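# Close and latch the door, keeping the taped area clear

## Task

Push the door fully closed so that it latches. The door must stay latched on its own, not because the robot is holding it. Inside the yellow floor tape, only the robot and the door may be present, even partly; anything resting on the tape itself is acceptable. The coffee table must be standing upright at the end. The robot must not fall over or finish leaning.

## Robot and tools

ROBOT. A Hello Robot Stretch 4 with one arm. It has an omni-wheel base and a mast with a lift that moves up and down. A telescoping arm slides out forward from the lift. A wrist with yaw, pitch and roll carries a two-finger gripper. It stands roughly 1.6 m tall, and no part of the base rim is more than 0.23 m from the base origin. Four cameras ride on the robot: head_camera, head_left_camera, head_right_camera and wrist_camera. A loose object may occasionally be nudged by something other than the robot.

FRAMES. The base frame has its origin on the floor beneath the base centre, with x ahead, y to the left and z up. hand_pose is reported in this frame. It marks a point between the fingertips of the open gripper (URDF link pinch). With all wrist joints at 0 its axes line up with the base frame. The printed value may be slightly off. The odometry frame is wherever the base frame was when the scene began.

execute_actions(actions, cameras). actions holds either a single action or nothing; an empty list just reports state and images. An action may contain base, joints, or both, plus optional pace and contact_limits. Alternatively it contains only end_of_arm. Everything in one action starts at once, and parts may finish at different times.
- base: a single relative move from where the base last reported itself. translate_m is metres straight ahead (negative backs up), from -2 to 2. strafe_m is metres sideways, left positive, from -2 to 2. rotate_rad turns in place, counter-clockwise positive, from -3.2 to 3.2. Send only one of these keys per action.
- joints: absolute targets by name, not offsets. lift_m runs 0 to 1.2 m. arm_m is the extension, 0 to 0.55 m. wrist_yaw_rad runs -1.134 to 4.276: 0 points forward, positive turns left, 3.14 is folded back, and above 3.4 the arm may interfere. wrist_pitch_rad runs -1.117 to 4.259: 0 is level, 1.57 points straight down. wrist_roll_rad runs -1.117 to 4.259: 0 keeps the fingers level, positive is clockwise viewed from behind. gripper_m is the fingertip gap in metres, -0.038 to 0.141; negative values press the tips together. Targets outside a joint range are clipped and the result notes it. Any other bad value or unknown key rejects the whole call, and nothing moves.
- pace: one of "slow", "default", "fast" or "max". The base then moves at up to 0.1/0.3/0.4/0.6 m/s and turns at up to 1/2/3/4 rad/s. With the lift above 0.2, these limits shrink, reaching 0.3 m/s and 1 rad/s at lift 1.2.
- contact_limits: {"arm_m": value} from 0 (gentlest) to 0.75 (firmest). It sets how hard the arm may push before halting. If omitted, it is 0.5.
- end_of_arm: "enable_torque" revives wrist or gripper motors that shut off; they then hold their current position.
cameras lists which cameras return images. If omitted, null or ["all"], every camera is returned; [] returns none. An unknown name rejects the call.
Anything left out of an action may still be driving toward an earlier target, and the status lines won't reveal this.

wait(seconds): 0 to 10 s with no new command. It returns the same output as an empty execute_actions.
zoom_image(camera, region): shows a closer look at the latest full image from one camera. region is [x0, y0, x1, y1] in pixels, measured from the top-left, at most 504 by 504.
read_manual(section): returns only licence texts; it does not move the robot.
finished_scene(scene): pass the current scene's number. It ends that scene permanently once the last command has been held. The goal must already be met and must stay met.

RESULTS. base_status and joint_status say how each commanded motion ended. "done" for the base means the wheels turned the full amount, even if they slipped. "off_target" means the part stopped short and may still be pushing. "contact_stop_at_<key>" means something blocked it; that part then goes slack, so a lift may sink or the base may drift. "limit_stop_at_<name>" means a built-in limit acted. "limit_stop_at_tilt" means the robot is leaning past 6 degrees; the lift, arm and wheels go slack and ignore commands until the lean eases. "limit_stop_at_own_body" means a self-collision guard acted; moving away from the body still works. "torque_fault" means a wrist or gripper motor went limp and needs enable_torque. After any stop, no further calls in that same reply are carried out. on_its_own describes what was not commanded; there, "held at" gives a joint's target rather than its position. lidar_m gives 12 distances in 30-degree sectors going counter-clockwise: sector 1 is ahead, 4 is left, 7 is behind, 10 is right. "-" means nothing was seen, or something is closer than 0.25 m. It misses glass, thin legs and much of what lies behind. wrist_depth_mm is a 7x7 grid of depths in mm (100 to 2000), read from the top-left. base_odometry counts wheel rotation, so slipping shows up as travel. If turned_by_wheels and turned_by_imu differ by more than about 0.1 rad, the base slipped or hit something. base_tilt gives forward and right lean in degrees, with a fixed offset of up to 1.5. motor_effort gives percent of maximum, with the peak in brackets. The readings are noisy. For wheels, positive means turning right.

GRIPPING. Close below the object's width to grasp it; neither the gripper reading nor "done" proves anything is held. Lift the wrist if the fingertips catch on a surface.

CAUTIONS. To unfold at the start, send lift_m 0.4 with wrist_yaw_rad 0 together. Do not drive or turn with over 1 kg held and arm_m above 0.2. Steady pushing with the gripper high or at a firm contact limit can tip the robot. Upward-tilted, rolled wrist poses can trigger own-body stops. Avoid slamming the door, hard impacts, drops and knocking anything over, especially the coffee table. Keep objects out of the taped zone, and leave the door latched without the robot holding it.

Each tool is called after "Emit:" as a command line: name --argument value for each argument, lists and objects as JSON in quotes; but a table of rows of numbers goes row by row, as --pt "numbers of a row", without its own name.

## Session

Emit:
execute_actions --actions '[]'

Scene clock: 0.00 s.
base_odometry: x=+0.000 y=+0.000 heading=+0.000 (m, m, rad; odometry frame)
turned_by_wheels: +0.000 (rad since the last result)
turned_by_imu: +0.000 (rad since the last result)
base_tilt: forward=+1.0 right=-0.9 (deg)
lidar_m: 0.71 0.76 1.06 1.26 1.41 1.04 0.98 1.04 0.82 0.77 0.82 0.74
base_status: not commanded
joint_positions: lift_m=+0.147 arm_m=-0.002 wrist_yaw_rad=+3.070 wrist_pitch_rad=-0.013 wrist_roll_rad=-0.011 gripper_m=+0.057
joint_status: not commanded
motor_effort: lift_m=+19 arm_m=-1 wrist_yaw_rad=+0 wrist_pitch_rad=-7 wrist_roll_rad=-1 gripper_m=-4 wheel_0=+0 wheel_1=+0 wheel_2=+0 (%)
hand_pose: x=-0.1121 y=+0.1079 z=+0.3285 quat_wxyz=(+0.036, +0.006, -0.006, +0.999) (m; base frame)
wrist_depth_mm: - 146 1138 1229 1229 1255 1182 / - 123 186 1708 1537 1464 1921 / - 125 177 1921 1921 1921 1921 / 145 145 248 1921 1921 1921 1921 / 232 1756 1921 1921 1921 1921 1921 / 1042 1229 200 1336 210 1366 1308 / 798 778 831 111 854 866 917
pictures: head_camera, head_left_camera, head_right_camera, wrist_camera
Images, in order (width x height): head_camera 420x560, head_left_camera 420x672, head_right_camera 420x672, wrist_camera 616x392.

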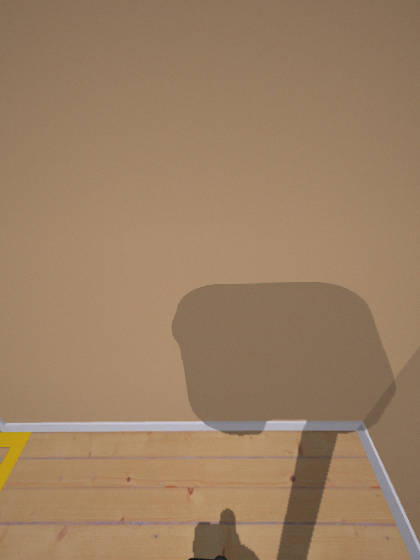

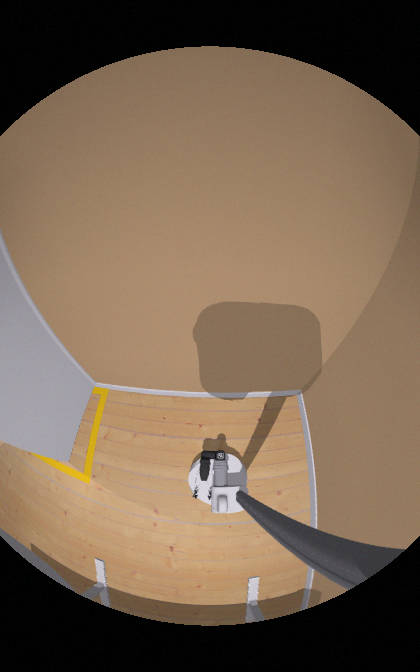

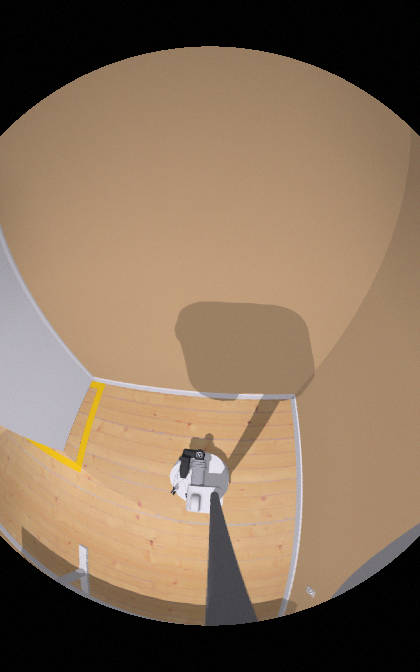

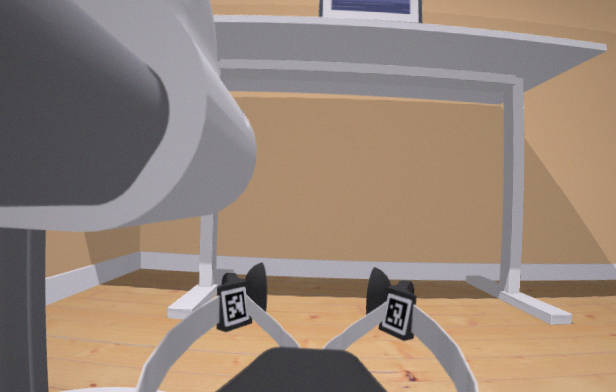

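Emit:
execute_actions --actions '[{"base":{"rotate_rad":1.8}}]'

Scene clock: 2.77 s.
base_odometry: x=+0.000 y=+0.000 heading=+1.800 (m, m, rad; odometry frame)
turned_by_wheels: +1.800 (rad since the last result)
turned_by_imu: +1.781 (rad since the last result)
base_tilt: forward=+1.1 right=-0.9 (deg)
lidar_m: 1.26 1.15 1.00 0.99 0.93 0.77 0.78 0.86 0.72 0.71 0.85 1.30
base_status: done
joint_positions: lift_m=+0.147 arm_m=-0.002 wrist_yaw_rad=+3.070 wrist_pitch_rad=-0.013 wrist_roll_rad=-0.011 gripper_m=+0.057
joint_status: not commanded
motor_effort: lift_m=+19(19) arm_m=+0(0) wrist_yaw_rad=-2(0) wrist_pitch_rad=-6(8) wrist_roll_rad=-1(1) gripper_m=-3(3) wheel_0=-2(6) wheel_1=-1(5) wheel_2=-1(9) (%)
hand_pose: x=-0.1121 y=+0.1079 z=+0.3285 quat_wxyz=(+0.036, +0.006, -0.006, +0.999) (m; base frame)
wrist_depth_mm: - 146 960 931 878 820 778 / - 123 186 917 866 809 778 / - 125 177 904 866 820 778 / 145 146 248 904 866 809 778 / 233 1042 960 917 854 809 778 / 904 1008 200 891 210 809 768 / 788 778 842 111 831 778 759
pictures: head_camera, head_left_camera, head_right_camera, wrist_camera
Images, in order (width x height): head_camera 420x560, head_left_camera 420x672, head_right_camera 420x672, wrist_camera 616x392.

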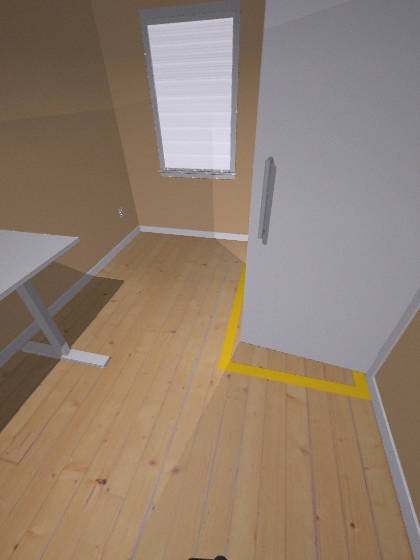

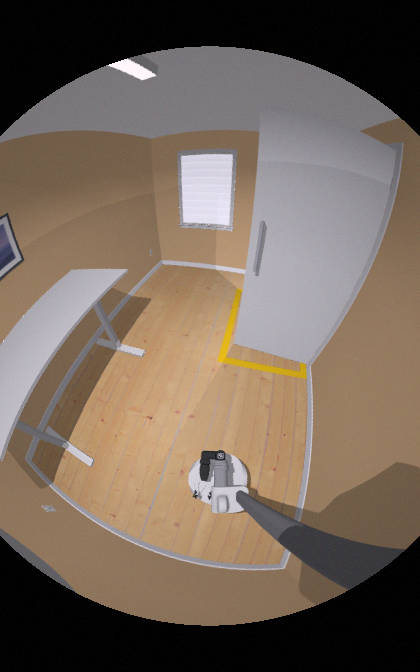

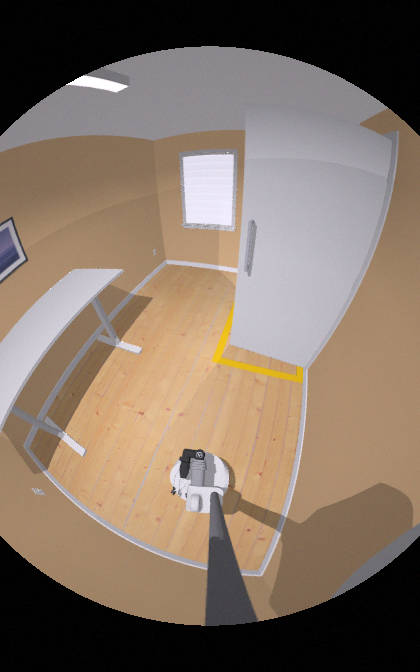

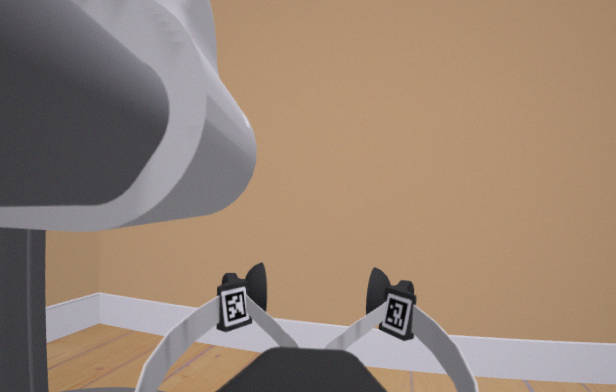

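Emit:
execute_actions --actions '[{"base":{"rotate_rad":0.2}}]' --cameras '[]'

Emit:
execute_actions --actions '[{"base":{"translate_m":1.4}}]' --cameras '[]'

Emit:
execute_actions --actions '[{"base":{"rotate_rad":-1.2}}]'

Scene clock: 5.40 s.
base_odometry: x=+0.000 y=+0.000 heading=+2.000 (m, m, rad; odometry frame)
turned_by_wheels: +0.200 (rad since the last result)
turned_by_imu: +0.199 (rad since the last result)
base_tilt: forward=+1.0 right=-0.9 (deg)
lidar_m: 2.75 1.08 0.97 1.02 0.84 0.78 0.80 0.76 0.71 0.73 0.98 1.26
base_status: done
joint_positions: lift_m=+0.147 arm_m=-0.002 wrist_yaw_rad=+3.070 wrist_pitch_rad=-0.013 wrist_roll_rad=-0.011 gripper_m=+0.057
joint_status: not commanded
motor_effort: lift_m=+19(19) arm_m=+0(0) wrist_yaw_rad=+0(1) wrist_pitch_rad=-7(6) wrist_roll_rad=-1(2) gripper_m=-5(4) wheel_0=+0(3) wheel_1=+1(5) wheel_2=+1(8) (%)
hand_pose: x=-0.1121 y=+0.1079 z=+0.3285 quat_wxyz=(+0.036, +0.006, -0.006, +0.999) (m; base frame)
wrist_depth_mm: - 146 1042 960 854 778 715 / - 123 186 960 866 778 715 / - 125 177 960 854 768 715 / 145 146 248 960 854 768 715 / 234 1008 1078 946 842 768 707 / 809 991 200 917 210 768 707 / 778 778 842 111 820 741 691
pictures: none
No camera images: the call's "cameras" was empty. Leave "cameras" out to get every camera's image.

Scene clock: 11.57 s.
base_odometry: x=-0.583 y=+1.273 heading=+2.000 (m, m, rad; odometry frame)
turned_by_wheels: +0.000 (rad since the last result)
turned_by_imu: +0.005 (rad since the last result)
base_tilt: forward=+1.0 right=-0.8 (deg)
lidar_m: 1.70 1.24 1.01 0.44 0.50 1.24 2.06 1.43 0.48 0.47 1.32 1.66
base_status: done
joint_positions: lift_m=+0.147 arm_m=-0.002 wrist_yaw_rad=+3.070 wrist_pitch_rad=-0.013 wrist_roll_rad=-0.011 gripper_m=+0.057
joint_status: not commanded
motor_effort: lift_m=+19(19) arm_m=+0(0) wrist_yaw_rad=+0(0) wrist_pitch_rad=-8(6) wrist_roll_rad=-1(2) gripper_m=-3(4) wheel_0=+2(5) wheel_1=+1(4) wheel_2=-1(13) (%)
hand_pose: x=-0.1121 y=+0.1079 z=+0.3285 quat_wxyz=(+0.036, +0.006, -0.006, +0.999) (m; base frame)
wrist_depth_mm: - 146 - - - 1921 1756 / - 123 186 - - 1983 1708 / - 125 177 - - 1921 1756 / 145 146 248 - - 1921 1756 / 233 1708 - - - 1983 1756 / 1042 1205 200 1336 211 1397 1336 / 788 778 842 111 866 866 917
pictures: none
No camera images: the call's "cameras" was empty. Leave "cameras" out to get every camera's image.

Scene clock: 13.40 s.
base_odometry: x=-0.583 y=+1.273 heading=+0.800 (m, m, rad; odometry frame)
turned_by_wheels: -1.200 (rad since the last result)
turned_by_imu: -1.186 (rad since the last result)
base_tilt: forward=+1.0 right=-0.8 (deg)
lidar_m: 1.24 1.67 1.69 1.33 1.17 0.45 0.49 0.85 2.05 1.53 0.54 0.48
base_status: done
joint_positions: lift_m=+0.147 arm_m=-0.002 wrist_yaw_rad=+3.070 wrist_pitch_rad=-0.013 wrist_roll_rad=-0.011 gripper_m=+0.057
joint_status: not commanded
motor_effort: lift_m=+19(19) arm_m=+0(0) wrist_yaw_rad=-1(0) wrist_pitch_rad=-6(6) wrist_roll_rad=-1(2) gripper_m=-2(3) wheel_0=+3(9) wheel_1=+1(8) wheel_2=+1(11) (%)
hand_pose: x=-0.1121 y=+0.1079 z=+0.3285 quat_wxyz=(+0.036, +0.006, -0.006, +0.999) (m; base frame)
wrist_depth_mm: - 146 1098 1138 1042 1098 1008 / - 123 186 1661 1430 1160 1008 / - 125 177 1756 1397 1160 1008 / 145 146 249 1756 1281 1160 1008 / 233 1983 - 1708 1281 1138 1008 / 1042 1205 200 1336 211 1118 991 / 798 788 831 111 831 866 917
pictures: head_camera, head_left_camera, head_right_camera, wrist_camera
Images, in order (width x height): head_camera 420x560, head_left_camera 420x672, head_right_camera 420x672, wrist_camera 616x392.

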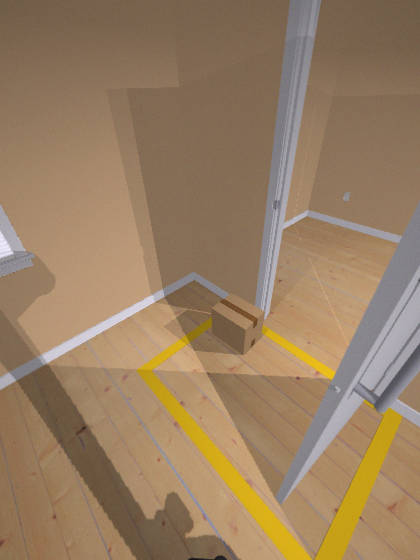

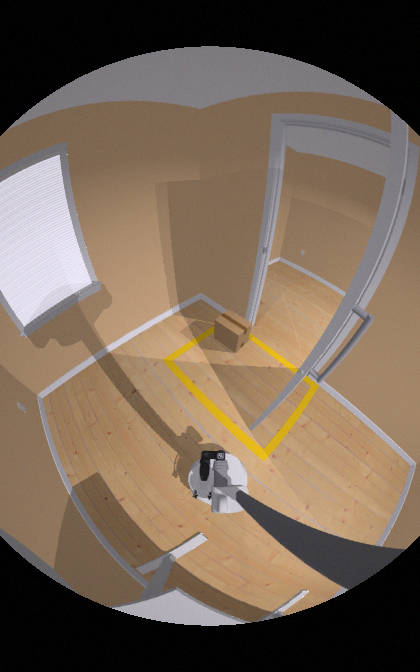

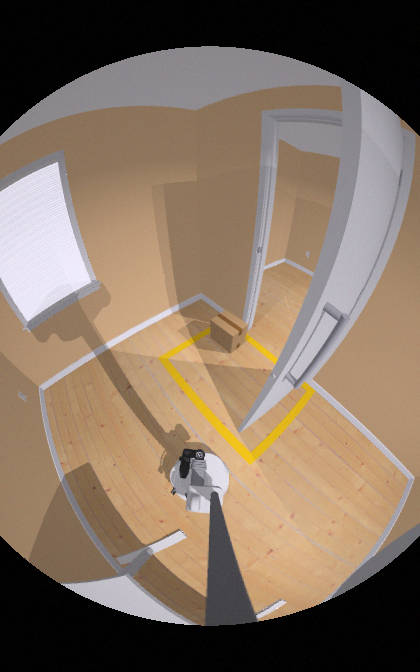

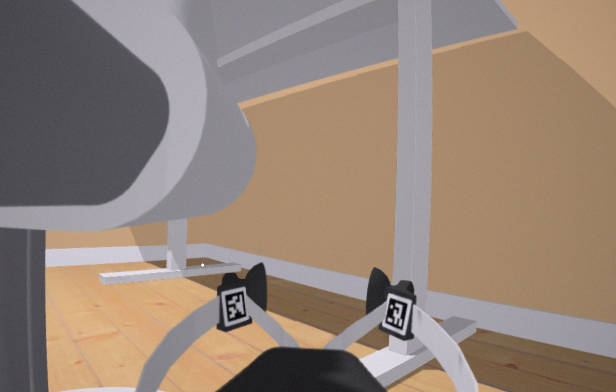

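Emit:
zoom_image --camera "head_camera" --region '[120, 180, 420, 520]'

Region (120, 180, 420, 520) of head_camera's 420x560 image, scaled by 1.482, with more detail than that image has; it fills the left 445 columns of this view, and the rest is white.

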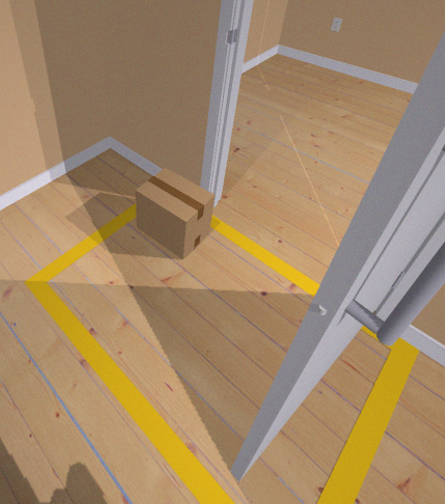

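Emit:
execute_actions --actions '[{"base":{"rotate_rad":-0.8}}]' --cameras '[]'

Emit:
execute_actions --actions '[{"base":{"strafe_m":0.4}}]'

Scene clock: 16.60 s.
base_odometry: x=-0.583 y=+1.273 heading=+0.000 (m, m, rad; odometry frame)
turned_by_wheels: -0.800 (rad since the last result)
turned_by_imu: -0.790 (rad since the last result)
base_tilt: forward=+1.1 right=-0.9 (deg)
lidar_m: 0.46 1.24 1.42 1.67 1.67 1.23 0.67 0.42 0.57 1.72 1.88 1.39
base_status: done
joint_positions: lift_m=+0.147 arm_m=-0.002 wrist_yaw_rad=+3.070 wrist_pitch_rad=-0.013 wrist_roll_rad=-0.011 gripper_m=+0.057
joint_status: not commanded
motor_effort: lift_m=+19(19) arm_m=+0(0) wrist_yaw_rad=-1(0) wrist_pitch_rad=-7(6) wrist_roll_rad=-1(2) gripper_m=-2(4) wheel_0=+0(4) wheel_1=-1(5) wheel_2=+0(10) (%)
hand_pose: x=-0.1121 y=+0.1079 z=+0.3285 quat_wxyz=(+0.036, +0.006, -0.006, +0.999) (m; base frame)
wrist_depth_mm: - 146 1182 1308 1308 1281 1308 / - 123 186 1308 1308 1308 1308 / - 125 177 1308 1308 1308 1308 / 145 145 248 1308 1281 1308 1308 / 234 1308 1281 1308 1308 1281 1308 / 1042 1078 200 1308 211 1281 1281 / 788 741 842 111 866 854 917
pictures: none
No camera images: the call's "cameras" was empty. Leave "cameras" out to get every camera's image.

Scene clock: 19.27 s.
base_odometry: x=-0.583 y=+1.673 heading=+0.000 (m, m, rad; odometry frame)
turned_by_wheels: +0.000 (rad since the last result)
turned_by_imu: +0.001 (rad since the last result)
base_tilt: forward=+1.1 right=-0.8 (deg)
lidar_m: 3.59 1.04 1.36 1.27 1.32 1.22 1.16 0.83 0.69 1.71 1.88 0.56
base_status: done
joint_positions: lift_m=+0.147 arm_m=-0.002 wrist_yaw_rad=+3.070 wrist_pitch_rad=-0.013 wrist_roll_rad=-0.011 gripper_m=+0.057
joint_status: not commanded
motor_effort: lift_m=+19(19) arm_m=+0(0) wrist_yaw_rad=+0(1) wrist_pitch_rad=-7(8) wrist_roll_rad=-2(1) gripper_m=-5(4) wheel_0=+1(11) wheel_1=+1(8) wheel_2=+0(2) (%)
hand_pose: x=-0.1121 y=+0.1079 z=+0.3285 quat_wxyz=(+0.036, +0.006, -0.006, +0.999) (m; base frame)
wrist_depth_mm: - 146 1308 1308 1308 1308 1308 / - 123 186 1308 1281 1308 1308 / - 125 177 1308 1308 1281 1281 / 145 146 248 1308 1281 1281 1281 / 233 1308 1281 1308 1281 1281 1281 / 1025 1229 200 1281 211 1255 1255 / 788 788 831 111 866 866 917
pictures: head_camera, head_left_camera, head_right_camera, wrist_camera
Images, in order (width x height): head_camera 420x560, head_left_camera 420x672, head_right_camera 420x672, wrist_camera 616x392.

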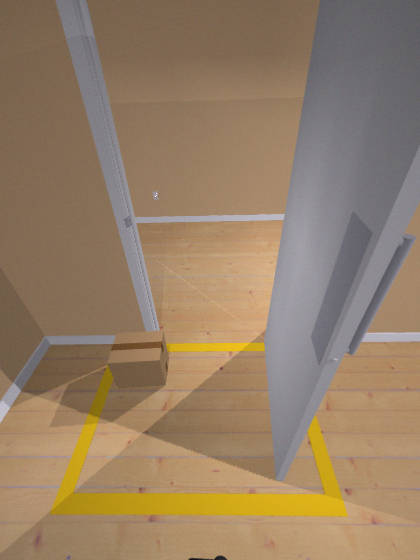

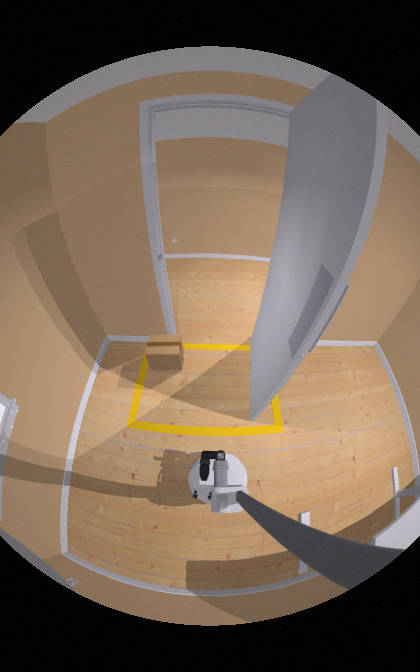

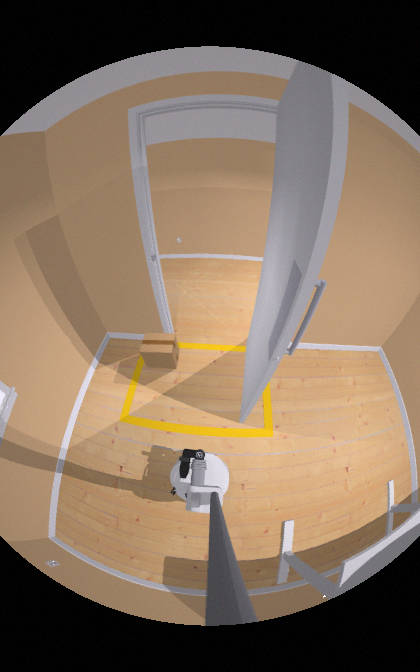

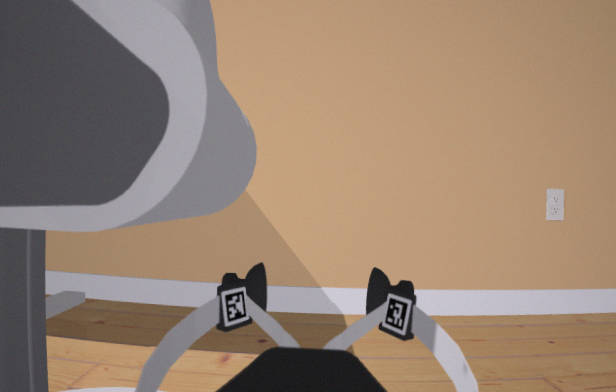

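Emit:
execute_actions --actions '[{"base":{"strafe_m":-0.04}}]' --cameras '[]'

Emit:
execute_actions --actions '[{"base":{"translate_m":1.04}}]' --cameras '["head_left_camera"]'

Emit:
execute_actions --actions '[{"base":{"strafe_m":0.3},"pace":"slow"}]' --cameras '["head_left_camera"]'

Scene clock: 22.30 s.
base_odometry: x=-0.583 y=+1.633 heading=+0.000 (m, m, rad; odometry frame)
turned_by_wheels: +0.000 (rad since the last result)
turned_by_imu: +0.001 (rad since the last result)
base_tilt: forward=+1.1 right=-0.9 (deg)
lidar_m: 1.30 1.04 1.38 1.31 1.38 1.22 1.17 0.77 0.63 1.71 1.88 0.55
base_status: done
joint_positions: lift_m=+0.147 arm_m=-0.002 wrist_yaw_rad=+3.070 wrist_pitch_rad=-0.013 wrist_roll_rad=-0.011 gripper_m=+0.057
joint_status: not commanded
motor_effort: lift_m=+19(19) arm_m=-1(0) wrist_yaw_rad=-1(0) wrist_pitch_rad=-7(10) wrist_roll_rad=-2(2) gripper_m=-3(4) wheel_0=-1(13) wheel_1=-1(9) wheel_2=+0(3) (%)
hand_pose: x=-0.1121 y=+0.1079 z=+0.3285 quat_wxyz=(+0.036, +0.006, -0.006, +0.999) (m; base frame)
wrist_depth_mm: - 147 1308 1308 1336 1281 1308 / - 123 186 1308 1308 1308 1281 / - 125 177 1281 1281 1281 1281 / 145 146 247 1308 1281 1281 1281 / 233 1308 1308 1281 1308 1255 1281 / 1008 1205 200 1281 211 1281 1255 / 788 778 842 111 866 854 917
pictures: none
No camera images: the call's "cameras" was empty. Leave "cameras" out to get every camera's image.

Scene clock: 27.27 s.
base_odometry: x=+0.457 y=+1.633 heading=+0.000 (m, m, rad; odometry frame)
turned_by_wheels: +0.000 (rad since the last result)
turned_by_imu: +0.004 (rad since the last result)
base_tilt: forward=+1.0 right=-0.9 (deg)
lidar_m: 2.54 1.86 0.38 0.35 1.38 1.93 2.20 0.39 0.29 0.28 0.33 0.55
base_status: done
joint_positions: lift_m=+0.147 arm_m=-0.002 wrist_yaw_rad=+3.070 wrist_pitch_rad=-0.013 wrist_roll_rad=-0.011 gripper_m=+0.057
joint_status: not commanded
motor_effort: lift_m=+19(19) arm_m=+0(0) wrist_yaw_rad=-1(1) wrist_pitch_rad=-6(6) wrist_roll_rad=-1(1) gripper_m=-4(3) wheel_0=+1(9) wheel_1=+0(4) wheel_2=-1(13) (%)
hand_pose: x=-0.1121 y=+0.1079 z=+0.3285 quat_wxyz=(+0.036, +0.006, -0.006, +0.999) (m; base frame)
wrist_depth_mm: - 146 - - - - 1808 / - 123 186 - - - 1863 / - 125 177 - - - 1863 / 145 146 248 - - - 1808 / 234 1808 - - - - 1808 / 508 1025 200 1366 210 1366 1336 / 517 627 842 111 866 854 904
pictures: head_left_camera
Images, in order (width x height): head_left_camera 420x672.

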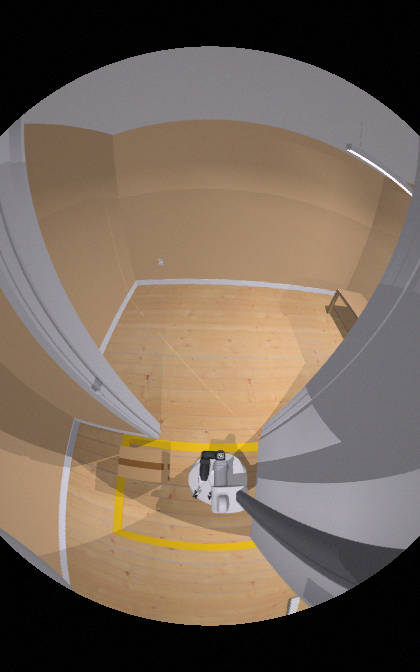

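Scene clock: 31.40 s.
base_odometry: x=+0.457 y=+1.933 heading=+0.000 (m, m, rad; odometry frame)
turned_by_wheels: +0.000 (rad since the last result)
turned_by_imu: +0.001 (rad since the last result)
base_tilt: forward=+1.1 right=-0.9 (deg)
lidar_m: 2.55 0.35 0.25 0.25 1.08 1.46 2.20 0.78 0.60 0.59 0.65 2.65
base_status: done
joint_positions: lift_m=+0.147 arm_m=-0.002 wrist_yaw_rad=+3.070 wrist_pitch_rad=-0.013 wrist_roll_rad=-0.011 gripper_m=+0.057
joint_status: not commanded
motor_effort: lift_m=+19(19) arm_m=+0(0) wrist_yaw_rad=-1(0) wrist_pitch_rad=-5(6) wrist_roll_rad=-1(2) gripper_m=-5(3) wheel_0=-8(8) wheel_1=+8(13) wheel_2=-1(0) (%)
hand_pose: x=-0.1121 y=+0.1079 z=+0.3285 quat_wxyz=(+0.036, +0.006, -0.006, +0.999) (m; base frame)
wrist_depth_mm: - 146 - - - - 1366 / - 123 186 - - - 1366 / - 125 177 - - - 1397 / 145 146 248 - - - 1397 / 233 - - - - - 1366 / 1042 1229 200 1336 211 1366 1255 / 788 778 831 111 866 866 917
pictures: head_left_camera
Images, in order (width x height): head_left_camera 420x672.

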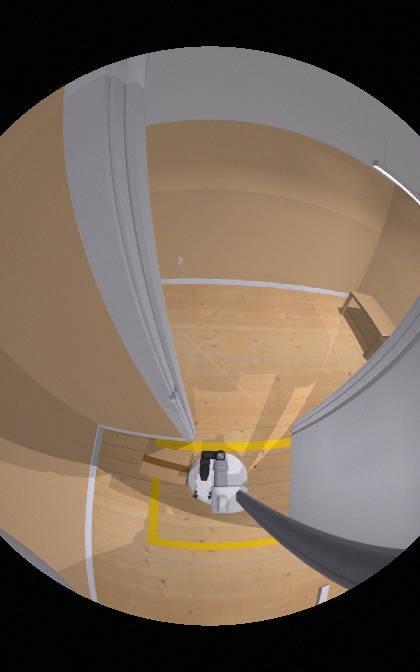

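Emit:
execute_actions --actions '[{"base":{"strafe_m":0.35},"pace":"slow"}]' --cameras '["head_left_camera"]'

Scene clock: 36.70 s.
base_odometry: x=+0.457 y=+2.283 heading=+0.000 (m, m, rad; odometry frame)
turned_by_wheels: +0.000 (rad since the last result)
turned_by_imu: +0.000 (rad since the last result)
base_tilt: forward=+1.0 right=-0.9 (deg)
lidar_m: 0.30 0.32 0.25 0.25 0.72 1.01 2.19 1.88 0.96 0.93 1.03 0.31
base_status: done
joint_positions: lift_m=+0.147 arm_m=-0.002 wrist_yaw_rad=+3.070 wrist_pitch_rad=-0.013 wrist_roll_rad=-0.011 gripper_m=+0.057
joint_status: not commanded
motor_effort: lift_m=+19(19) arm_m=+0(0) wrist_yaw_rad=-1(0) wrist_pitch_rad=-7(6) wrist_roll_rad=-2(2) gripper_m=-3(3) wheel_0=-11(12) wheel_1=+7(13) wheel_2=-2(3) (%)
hand_pose: x=-0.1121 y=+0.1079 z=+0.3285 quat_wxyz=(+0.036, +0.006, -0.006, +0.999) (m; base frame)
wrist_depth_mm: - 147 - - - 1255 866 / - 123 186 - - 1255 866 / - 125 177 - - 1255 878 / 145 146 248 - - 1281 866 / 233 - - - - 1255 866 / 1042 1205 200 1336 210 1118 831 / 788 778 842 111 866 854 809
pictures: head_left_camera
Images, in order (width x height): head_left_camera 420x672.

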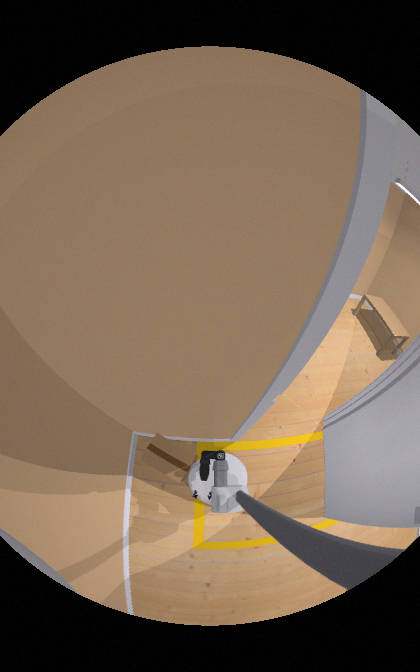

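Looks out. Back away and check.

Emit:
execute_actions --actions '[{"base":{"strafe_m":-0.05}}]' --cameras '[]'

Emit:
execute_actions --actions '[{"base":{"translate_m":-1.0}}]' --cameras '["head_camera"]'

Emit:
execute_actions --actions '[{"base":{"strafe_m":-1.35}}]' --cameras '["head_camera","head_left_camera"]'

Scene clock: 38.97 s.
base_odometry: x=+0.457 y=+2.233 heading=+0.000 (m, m, rad; odometry frame)
turned_by_wheels: +0.000 (rad since the last result)
turned_by_imu: +0.001 (rad since the last result)
base_tilt: forward=+1.1 right=-0.9 (deg)
lidar_m: 0.29 0.32 0.25 0.25 0.78 1.08 2.20 1.87 0.89 0.90 0.97 0.32
base_status: done
joint_positions: lift_m=+0.147 arm_m=-0.002 wrist_yaw_rad=+3.070 wrist_pitch_rad=-0.013 wrist_roll_rad=-0.011 gripper_m=+0.057
joint_status: not commanded
motor_effort: lift_m=+19(19) arm_m=+1(0) wrist_yaw_rad=+1(1) wrist_pitch_rad=-8(6) wrist_roll_rad=-1(1) gripper_m=-2(3) wheel_0=+0(10) wheel_1=+1(8) wheel_2=-1(2) (%)
hand_pose: x=-0.1121 y=+0.1079 z=+0.3285 quat_wxyz=(+0.036, +0.006, -0.006, +0.999) (m; base frame)
wrist_depth_mm: - 147 - - - 1366 946 / - 123 186 - - 1336 946 / - 125 177 - - 1366 946 / 145 146 248 - - 1366 946 / 233 - - - - 1366 931 / 1042 1205 200 1336 210 1205 891 / 788 778 842 111 866 854 854
pictures: none
No camera images: the call's "cameras" was empty. Leave "cameras" out to get every camera's image.

Scene clock: 43.80 s.
base_odometry: x=-0.543 y=+2.233 heading=+0.000 (m, m, rad; odometry frame)
turned_by_wheels: +0.000 (rad since the last result)
turned_by_imu: -0.001 (rad since the last result)
base_tilt: forward=+1.0 right=-0.9 (deg)
lidar_m: 1.08 1.02 0.78 0.70 0.75 1.06 1.20 1.25 1.21 1.72 0.95 1.28
base_status: done
joint_positions: lift_m=+0.147 arm_m=-0.002 wrist_yaw_rad=+3.070 wrist_pitch_rad=-0.013 wrist_roll_rad=-0.011 gripper_m=+0.057
joint_status: not commanded
motor_effort: lift_m=+19(19) arm_m=+0(0) wrist_yaw_rad=+0(0) wrist_pitch_rad=-6(8) wrist_roll_rad=-1(2) gripper_m=-3(4) wheel_0=-1(6) wheel_1=-1(6) wheel_2=+0(9) (%)
hand_pose: x=-0.1121 y=+0.1079 z=+0.3285 quat_wxyz=(+0.036, +0.006, -0.006, +0.999) (m; base frame)
wrist_depth_mm: - 146 1336 1336 1308 1336 960 / - 123 186 1336 1336 1308 976 / - 125 177 1336 1308 1336 976 / 145 145 248 1336 1336 1308 960 / 233 1336 1336 1336 1308 1336 960 / 1042 1229 200 1308 211 1229 931 / 788 788 831 111 878 854 866
pictures: head_camera
Images, in order (width x height): head_camera 420x560.

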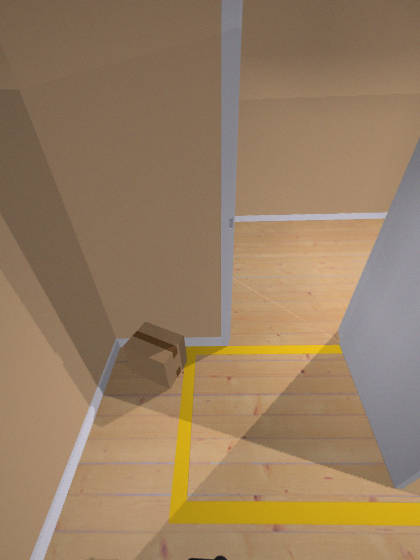

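Scene clock: 49.63 s.
base_odometry: x=-0.544 y=+0.883 heading=+0.000 (m, m, rad; odometry frame)
turned_by_wheels: +0.000 (rad since the last result)
turned_by_imu: +0.003 (rad since the last result)
base_tilt: forward=+1.1 right=-0.9 (deg)
lidar_m: 1.30 0.61 0.64 2.06 1.71 0.46 0.42 0.45 0.63 1.65 1.73 1.34
base_status: done
joint_positions: lift_m=+0.147 arm_m=-0.002 wrist_yaw_rad=+3.070 wrist_pitch_rad=-0.013 wrist_roll_rad=-0.011 gripper_m=+0.057
joint_status: not commanded
motor_effort: lift_m=+19(19) arm_m=+0(0) wrist_yaw_rad=-1(0) wrist_pitch_rad=-4(6) wrist_roll_rad=-2(1) gripper_m=-5(5) wheel_0=+2(8) wheel_1=+2(9) wheel_2=+0(1) (%)
hand_pose: x=-0.1121 y=+0.1079 z=+0.3285 quat_wxyz=(+0.036, +0.006, -0.006, +0.999) (m; base frame)
wrist_depth_mm: - 147 1098 1138 1336 1336 1336 / - 123 186 1336 1336 1336 1336 / - 125 177 1336 1366 1336 1336 / 145 145 247 1336 1308 1336 1366 / 233 1336 1366 1366 1336 1308 1308 / 1042 1229 200 1205 211 1336 1308 / 788 788 842 111 866 854 917
pictures: head_camera, head_left_camera
Images, in order (width x height): head_camera 420x560, head_left_camera 420x672.

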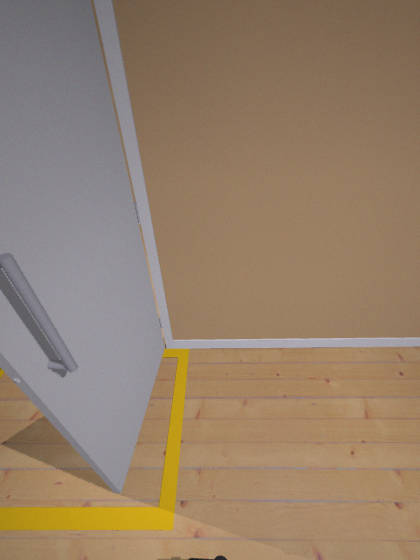

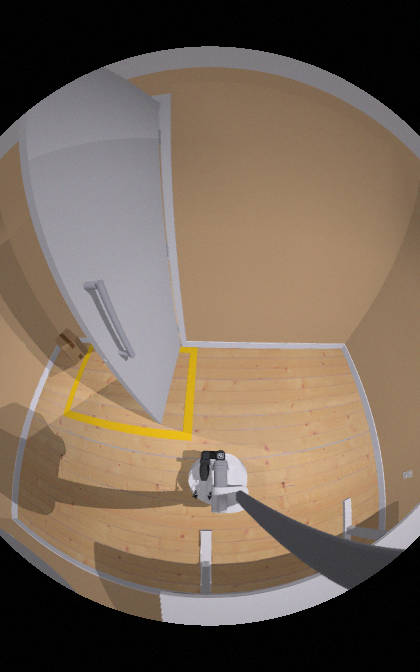

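Emit:
execute_actions --actions '[{"base":{"translate_m":0.75}}]' --cameras '[]'

Emit:
execute_actions --actions '[{"base":{"rotate_rad":-0.5}}]' --cameras '[]'

Emit:
execute_actions --actions '[{"base":{"translate_m":-0.25}}]' --cameras '[]'

Emit:
execute_actions --actions '[{"base":{"strafe_m":0.7},"pace":"slow"}]' --cameras '["head_left_camera"]'

Scene clock: 56.17 s.
base_odometry: x=+0.206 y=+0.883 heading=+0.000 (m, m, rad; odometry frame)
turned_by_wheels: +0.000 (rad since the last result)
turned_by_imu: +0.004 (rad since the last result)
base_tilt: forward=+1.0 right=-0.9 (deg)
lidar_m: 0.53 0.55 0.43 0.42 0.44 2.03 1.20 1.26 1.73 1.67 0.76 0.54
base_status: done
joint_positions: lift_m=+0.147 arm_m=-0.002 wrist_yaw_rad=+3.070 wrist_pitch_rad=-0.013 wrist_roll_rad=-0.011 gripper_m=+0.057
joint_status: not commanded
motor_effort: lift_m=+19(19) arm_m=+0(0) wrist_yaw_rad=+0(2) wrist_pitch_rad=-6(7) wrist_roll_rad=-2(2) gripper_m=-4(5) wheel_0=+1(7) wheel_1=+1(6) wheel_2=+0(11) (%)
hand_pose: x=-0.1121 y=+0.1079 z=+0.3285 quat_wxyz=(+0.036, +0.006, -0.006, +0.999) (m; base frame)
wrist_depth_mm: - 147 1336 - - - - / - 123 186 1661 - - - / - 125 177 - - - - / 145 146 248 - - - - / 232 - - - - - - / 1042 1229 200 1336 211 1366 1336 / 788 788 831 111 866 866 904
pictures: none
No camera images: the call's "cameras" was empty. Leave "cameras" out to get every camera's image.

Scene clock: 57.43 s.
base_odometry: x=+0.206 y=+0.883 heading=-0.500 (m, m, rad; odometry frame)
turned_by_wheels: -0.500 (rad since the last result)
turned_by_imu: -0.494 (rad since the last result)
base_tilt: forward=+1.0 right=-0.9 (deg)
lidar_m: 0.56 0.53 0.54 0.42 0.42 0.46 2.03 1.18 1.26 1.72 1.66 0.75
base_status: done
joint_positions: lift_m=+0.147 arm_m=-0.002 wrist_yaw_rad=+3.070 wrist_pitch_rad=-0.013 wrist_roll_rad=-0.011 gripper_m=+0.057
joint_status: not commanded
motor_effort: lift_m=+19(19) arm_m=+0(0) wrist_yaw_rad=-1(0) wrist_pitch_rad=-7(8) wrist_roll_rad=-1(1) gripper_m=-3(3) wheel_0=+0(7) wheel_1=-1(6) wheel_2=-1(9) (%)
hand_pose: x=-0.1121 y=+0.1079 z=+0.3285 quat_wxyz=(+0.036, +0.006, -0.006, +0.999) (m; base frame)
wrist_depth_mm: - 147 - - - 473 389 / - 123 186 - - 473 389 / - 125 177 - - 469 389 / 145 146 248 - - 469 387 / 233 1808 - - - 466 384 / 1042 1205 200 1336 211 459 382 / 788 788 854 111 699 421 373
pictures: none
No camera images: the call's "cameras" was empty. Leave "cameras" out to get every camera's image.

Scene clock: 59.70 s.
base_odometry: x=-0.013 y=+1.003 heading=-0.500 (m, m, rad; odometry frame)
turned_by_wheels: +0.000 (rad since the last result)
turned_by_imu: +0.000 (rad since the last result)
base_tilt: forward=+1.0 right=-0.9 (deg)
lidar_m: 0.78 0.75 0.43 0.31 0.26 2.36 1.81 0.96 1.02 1.42 1.77 1.06
base_status: done
joint_positions: lift_m=+0.147 arm_m=-0.002 wrist_yaw_rad=+3.070 wrist_pitch_rad=-0.013 wrist_roll_rad=-0.011 gripper_m=+0.057
joint_status: not commanded
motor_effort: lift_m=+19(19) arm_m=+0(0) wrist_yaw_rad=-2(1) wrist_pitch_rad=-7(6) wrist_roll_rad=-2(2) gripper_m=-4(4) wheel_0=-1(10) wheel_1=+0(5) wheel_2=-1(7) (%)
hand_pose: x=-0.1121 y=+0.1079 z=+0.3285 quat_wxyz=(+0.036, +0.006, -0.006, +0.999) (m; base frame)
wrist_depth_mm: - 147 1921 - - 357 293 / - 123 186 - - 357 294 / - 125 177 - - 357 293 / 145 146 248 - - 355 293 / 233 1708 1863 - - 353 291 / 960 1229 200 1308 210 347 286 / 788 788 842 111 866 317 283
pictures: none
No camera images: the call's "cameras" was empty. Leave "cameras" out to get every camera's image.

Scene clock: 67.83 s.
base_odometry: x=+0.323 y=+1.617 heading=-0.500 (m, m, rad; odometry frame)
turned_by_wheels: +0.000 (rad since the last result)
turned_by_imu: +0.003 (rad since the last result)
base_tilt: forward=+1.0 right=-0.8 (deg)
lidar_m: 0.29 0.25 0.25 0.25 0.32 1.40 2.00 1.87 1.43 1.97 1.54 0.61
base_status: done
joint_positions: lift_m=+0.147 arm_m=-0.002 wrist_yaw_rad=+3.070 wrist_pitch_rad=-0.013 wrist_roll_rad=-0.011 gripper_m=+0.057
joint_status: not commanded
motor_effort: lift_m=+19(19) arm_m=+0(0) wrist_yaw_rad=+0(0) wrist_pitch_rad=-8(7) wrist_roll_rad=-2(2) gripper_m=-5(3) wheel_0=-3(10) wheel_1=+0(8) wheel_2=+0(1) (%)
hand_pose: x=-0.1121 y=+0.1080 z=+0.3285 quat_wxyz=(+0.036, +0.006, -0.006, +0.999) (m; base frame)
wrist_depth_mm: - 147 - - 1983 1464 1229 / - 123 186 - 1983 1499 1229 / - 125 177 - 1921 1499 1229 / 145 146 247 - 1983 1499 1229 / 233 1983 - - 1863 1499 1205 / 1042 1229 200 1336 211 1336 1160 / 788 778 842 111 866 854 917
pictures: head_left_camera
Images, in order (width x height): head_left_camera 420x672.

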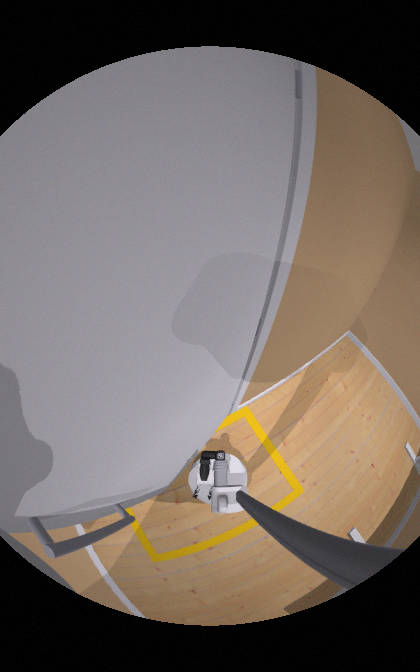

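Emit:
execute_actions --actions '[{"base":{"rotate_rad":-1.1},"pace":"slow"}]' --cameras '[]'

Emit:
execute_actions --actions '[{"base":{"translate_m":-0.2},"pace":"slow"}]' --cameras '[]'

Emit:
execute_actions --actions '[{"base":{"strafe_m":0.2},"pace":"slow"}]' --cameras '["head_left_camera","wrist_camera"]'

Scene clock: 71.67 s.
base_odometry: x=+0.323 y=+1.617 heading=-1.600 (m, m, rad; odometry frame)
turned_by_wheels: -1.099 (rad since the last result)
turned_by_imu: -1.086 (rad since the last result)
base_tilt: forward=+1.0 right=-0.9 (deg)
lidar_m: 1.88 0.66 0.33 0.25 0.25 0.25 0.31 1.40 1.84 2.06 1.41 1.78
base_status: done
joint_positions: lift_m=+0.147 arm_m=-0.002 wrist_yaw_rad=+3.070 wrist_pitch_rad=-0.013 wrist_roll_rad=-0.011 gripper_m=+0.057
joint_status: not commanded
motor_effort: lift_m=+19(19) arm_m=+0(0) wrist_yaw_rad=-3(0) wrist_pitch_rad=-7(6) wrist_roll_rad=-2(2) gripper_m=-5(5) wheel_0=+3(6) wheel_1=+3(6) wheel_2=+2(8) (%)
hand_pose: x=-0.1121 y=+0.1080 z=+0.3285 quat_wxyz=(+0.036, +0.006, -0.006, +0.999) (m; base frame)
wrist_depth_mm: - 147 1499 488 327 244 - / - 123 186 477 325 244 207 / - 125 177 477 325 244 208 / 145 146 248 466 322 242 206 / 233 1464 1464 462 319 240 205 / 1042 1205 200 433 210 237 202 / 788 788 842 111 304 219 -
pictures: none
No camera images: the call's "cameras" was empty. Leave "cameras" out to get every camera's image.

Scene clock: 74.97 s.
base_odometry: x=+0.329 y=+1.817 heading=-1.600 (m, m, rad; odometry frame)
turned_by_wheels: +0.000 (rad since the last result)
turned_by_imu: +0.000 (rad since the last result)
base_tilt: forward=+1.0 right=-0.9 (deg)
lidar_m: 1.83 0.54 0.26 0.25 - 0.25 0.70 1.22 1.60 2.07 1.52 1.82
base_status: done
joint_positions: lift_m=+0.147 arm_m=-0.002 wrist_yaw_rad=+3.070 wrist_pitch_rad=-0.013 wrist_roll_rad=-0.011 gripper_m=+0.057
joint_status: not commanded
motor_effort: lift_m=+19(19) arm_m=+0(0) wrist_yaw_rad=-1(1) wrist_pitch_rad=-9(8) wrist_roll_rad=-2(1) gripper_m=-5(4) wheel_0=-4(7) wheel_1=-3(4) wheel_2=+2(9) (%)
hand_pose: x=-0.1121 y=+0.1080 z=+0.3285 quat_wxyz=(+0.036, +0.006, -0.006, +0.999) (m; base frame)
wrist_depth_mm: - 146 1281 1281 287 206 - / - 123 186 1281 286 206 172 / - 125 177 1308 286 206 172 / 145 146 248 1255 283 205 172 / 233 1255 1281 1008 278 203 170 / 1025 1205 200 809 211 201 168 / 788 788 831 111 265 183 -
pictures: none
No camera images: the call's "cameras" was empty. Leave "cameras" out to get every camera's image.

Scene clock: 78.10 s.
base_odometry: x=+0.529 y=+1.811 heading=-1.600 (m, m, rad; odometry frame)
turned_by_wheels: +0.000 (rad since the last result)
turned_by_imu: +0.001 (rad since the last result)
base_tilt: forward=+1.0 right=-0.9 (deg)
lidar_m: 1.00 0.34 0.25 - 0.25 0.25 0.64 1.21 1.59 2.27 1.69 2.12
base_status: done
joint_positions: lift_m=+0.147 arm_m=-0.002 wrist_yaw_rad=+3.070 wrist_pitch_rad=-0.013 wrist_roll_rad=-0.011 gripper_m=+0.057
joint_status: not commanded
motor_effort: lift_m=+19(19) arm_m=+0(1) wrist_yaw_rad=+2(1) wrist_pitch_rad=-6(8) wrist_roll_rad=-2(2) gripper_m=-5(3) wheel_0=-1(6) wheel_1=+1(6) wheel_2=+0(4) (%)
hand_pose: x=-0.1121 y=+0.1080 z=+0.3285 quat_wxyz=(+0.036, +0.006, -0.006, +0.999) (m; base frame)
wrist_depth_mm: - 147 1281 1308 591 264 - / - 123 186 1308 585 264 199 / - 125 177 1308 580 265 199 / 145 146 248 1281 574 263 198 / 233 1255 946 931 554 258 196 / 1025 1229 200 798 210 254 192 / 788 778 778 111 439 220 -
pictures: head_left_camera, wrist_camera
Images, in order (width x height): head_left_camera 420x672, wrist_camera 616x392.

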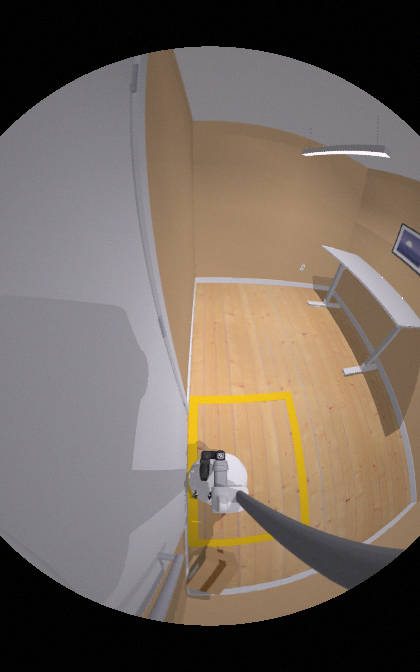

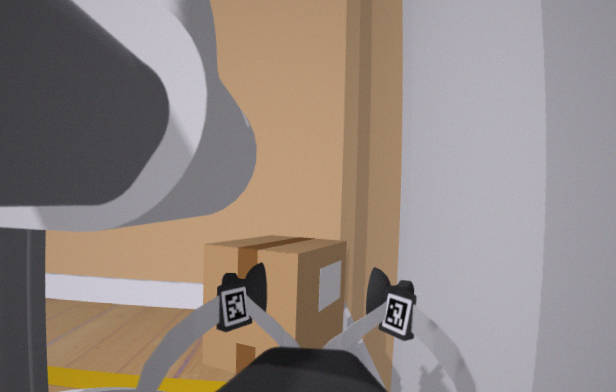

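Emit:
execute_actions --actions '[{"base":{"strafe_m":0.06},"pace":"slow"}]' --cameras '["wrist_camera"]'

Scene clock: 80.60 s.
base_odometry: x=+0.588 y=+1.809 heading=-1.600 (m, m, rad; odometry frame)
turned_by_wheels: +0.000 (rad since the last result)
turned_by_imu: -0.005 (rad since the last result)
base_tilt: forward=+1.0 right=-0.8 (deg)
lidar_m: 0.87 0.30 0.25 - 0.25 0.25 0.64 1.21 1.59 2.32 1.70 2.15
base_status: done
joint_positions: lift_m=+0.147 arm_m=-0.002 wrist_yaw_rad=+3.070 wrist_pitch_rad=-0.013 wrist_roll_rad=-0.011 gripper_m=+0.057
joint_status: not commanded
motor_effort: lift_m=+19(19) arm_m=+0(0) wrist_yaw_rad=+0(2) wrist_pitch_rad=-5(7) wrist_roll_rad=-2(2) gripper_m=-3(4) wheel_0=-15(16) wheel_1=+16(20) wheel_2=-1(1) (%)
hand_pose: x=-0.1121 y=+0.1079 z=+0.3285 quat_wxyz=(+0.036, +0.006, -0.006, +0.999) (m; base frame)
wrist_depth_mm: - 147 1281 1308 449 225 - / - 123 186 1281 442 227 169 / - 125 177 1281 439 227 169 / 145 146 249 1281 433 225 168 / 233 1281 820 960 418 222 166 / 1042 1229 200 831 211 217 166 / 778 788 768 111 375 186 -
pictures: wrist_camera
Images, in order (width x height): wrist_camera 616x392.

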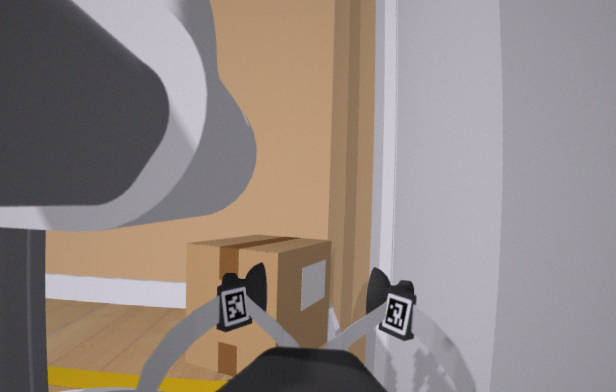

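Resisting now; likely shut. Back off and check.

Emit:
execute_actions --actions '[{"base":{"strafe_m":-0.12}}]' --cameras '["wrist_camera","head_left_camera"]'

Scene clock: 82.73 s.
base_odometry: x=+0.468 y=+1.813 heading=-1.600 (m, m, rad; odometry frame)
turned_by_wheels: +0.000 (rad since the last result)
turned_by_imu: +0.001 (rad since the last result)
base_tilt: forward=+1.0 right=-0.9 (deg)
lidar_m: 1.38 0.48 0.34 0.30 0.33 0.35 0.64 1.20 1.58 2.19 1.62 1.95
base_status: done
joint_positions: lift_m=+0.147 arm_m=-0.002 wrist_yaw_rad=+3.070 wrist_pitch_rad=-0.013 wrist_roll_rad=-0.011 gripper_m=+0.057
joint_status: not commanded
motor_effort: lift_m=+19(19) arm_m=+1(0) wrist_yaw_rad=+0(1) wrist_pitch_rad=-7(8) wrist_roll_rad=-1(2) gripper_m=-3(4) wheel_0=+2(14) wheel_1=+1(15) wheel_2=-1(1) (%)
hand_pose: x=-0.1121 y=+0.1079 z=+0.3285 quat_wxyz=(+0.036, +0.006, -0.006, +0.999) (m; base frame)
wrist_depth_mm: - 147 1281 1308 917 449 330 / - 123 186 1308 891 445 332 / - 125 177 1308 891 445 334 / 145 146 248 1281 878 445 332 / 233 1281 1255 788 854 445 329 / 1042 1205 200 759 211 445 324 / 798 778 820 111 741 382 317
pictures: head_left_camera, wrist_camera
Images, in order (width x height): head_left_camera 420x672, wrist_camera 616x392.

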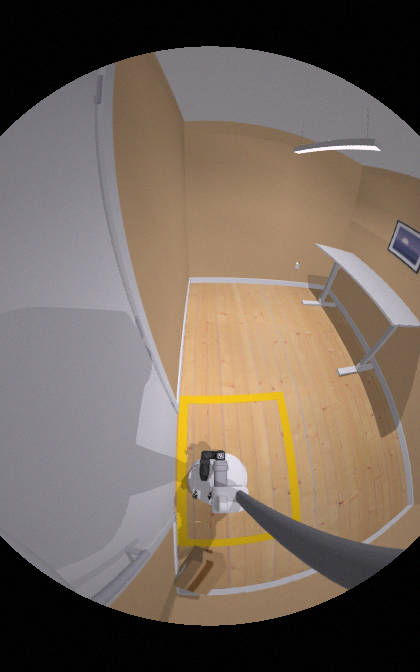

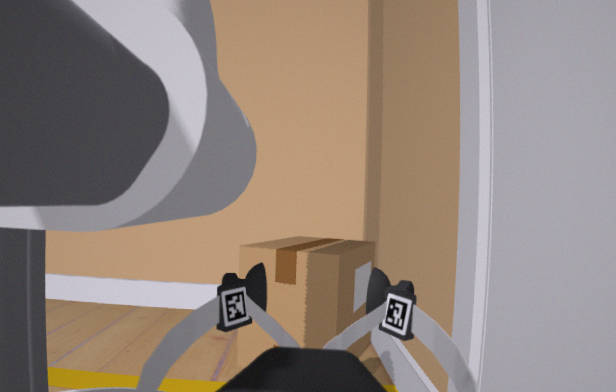

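Emit:
finished_scene --scene 1

The scene is finished: the task was done.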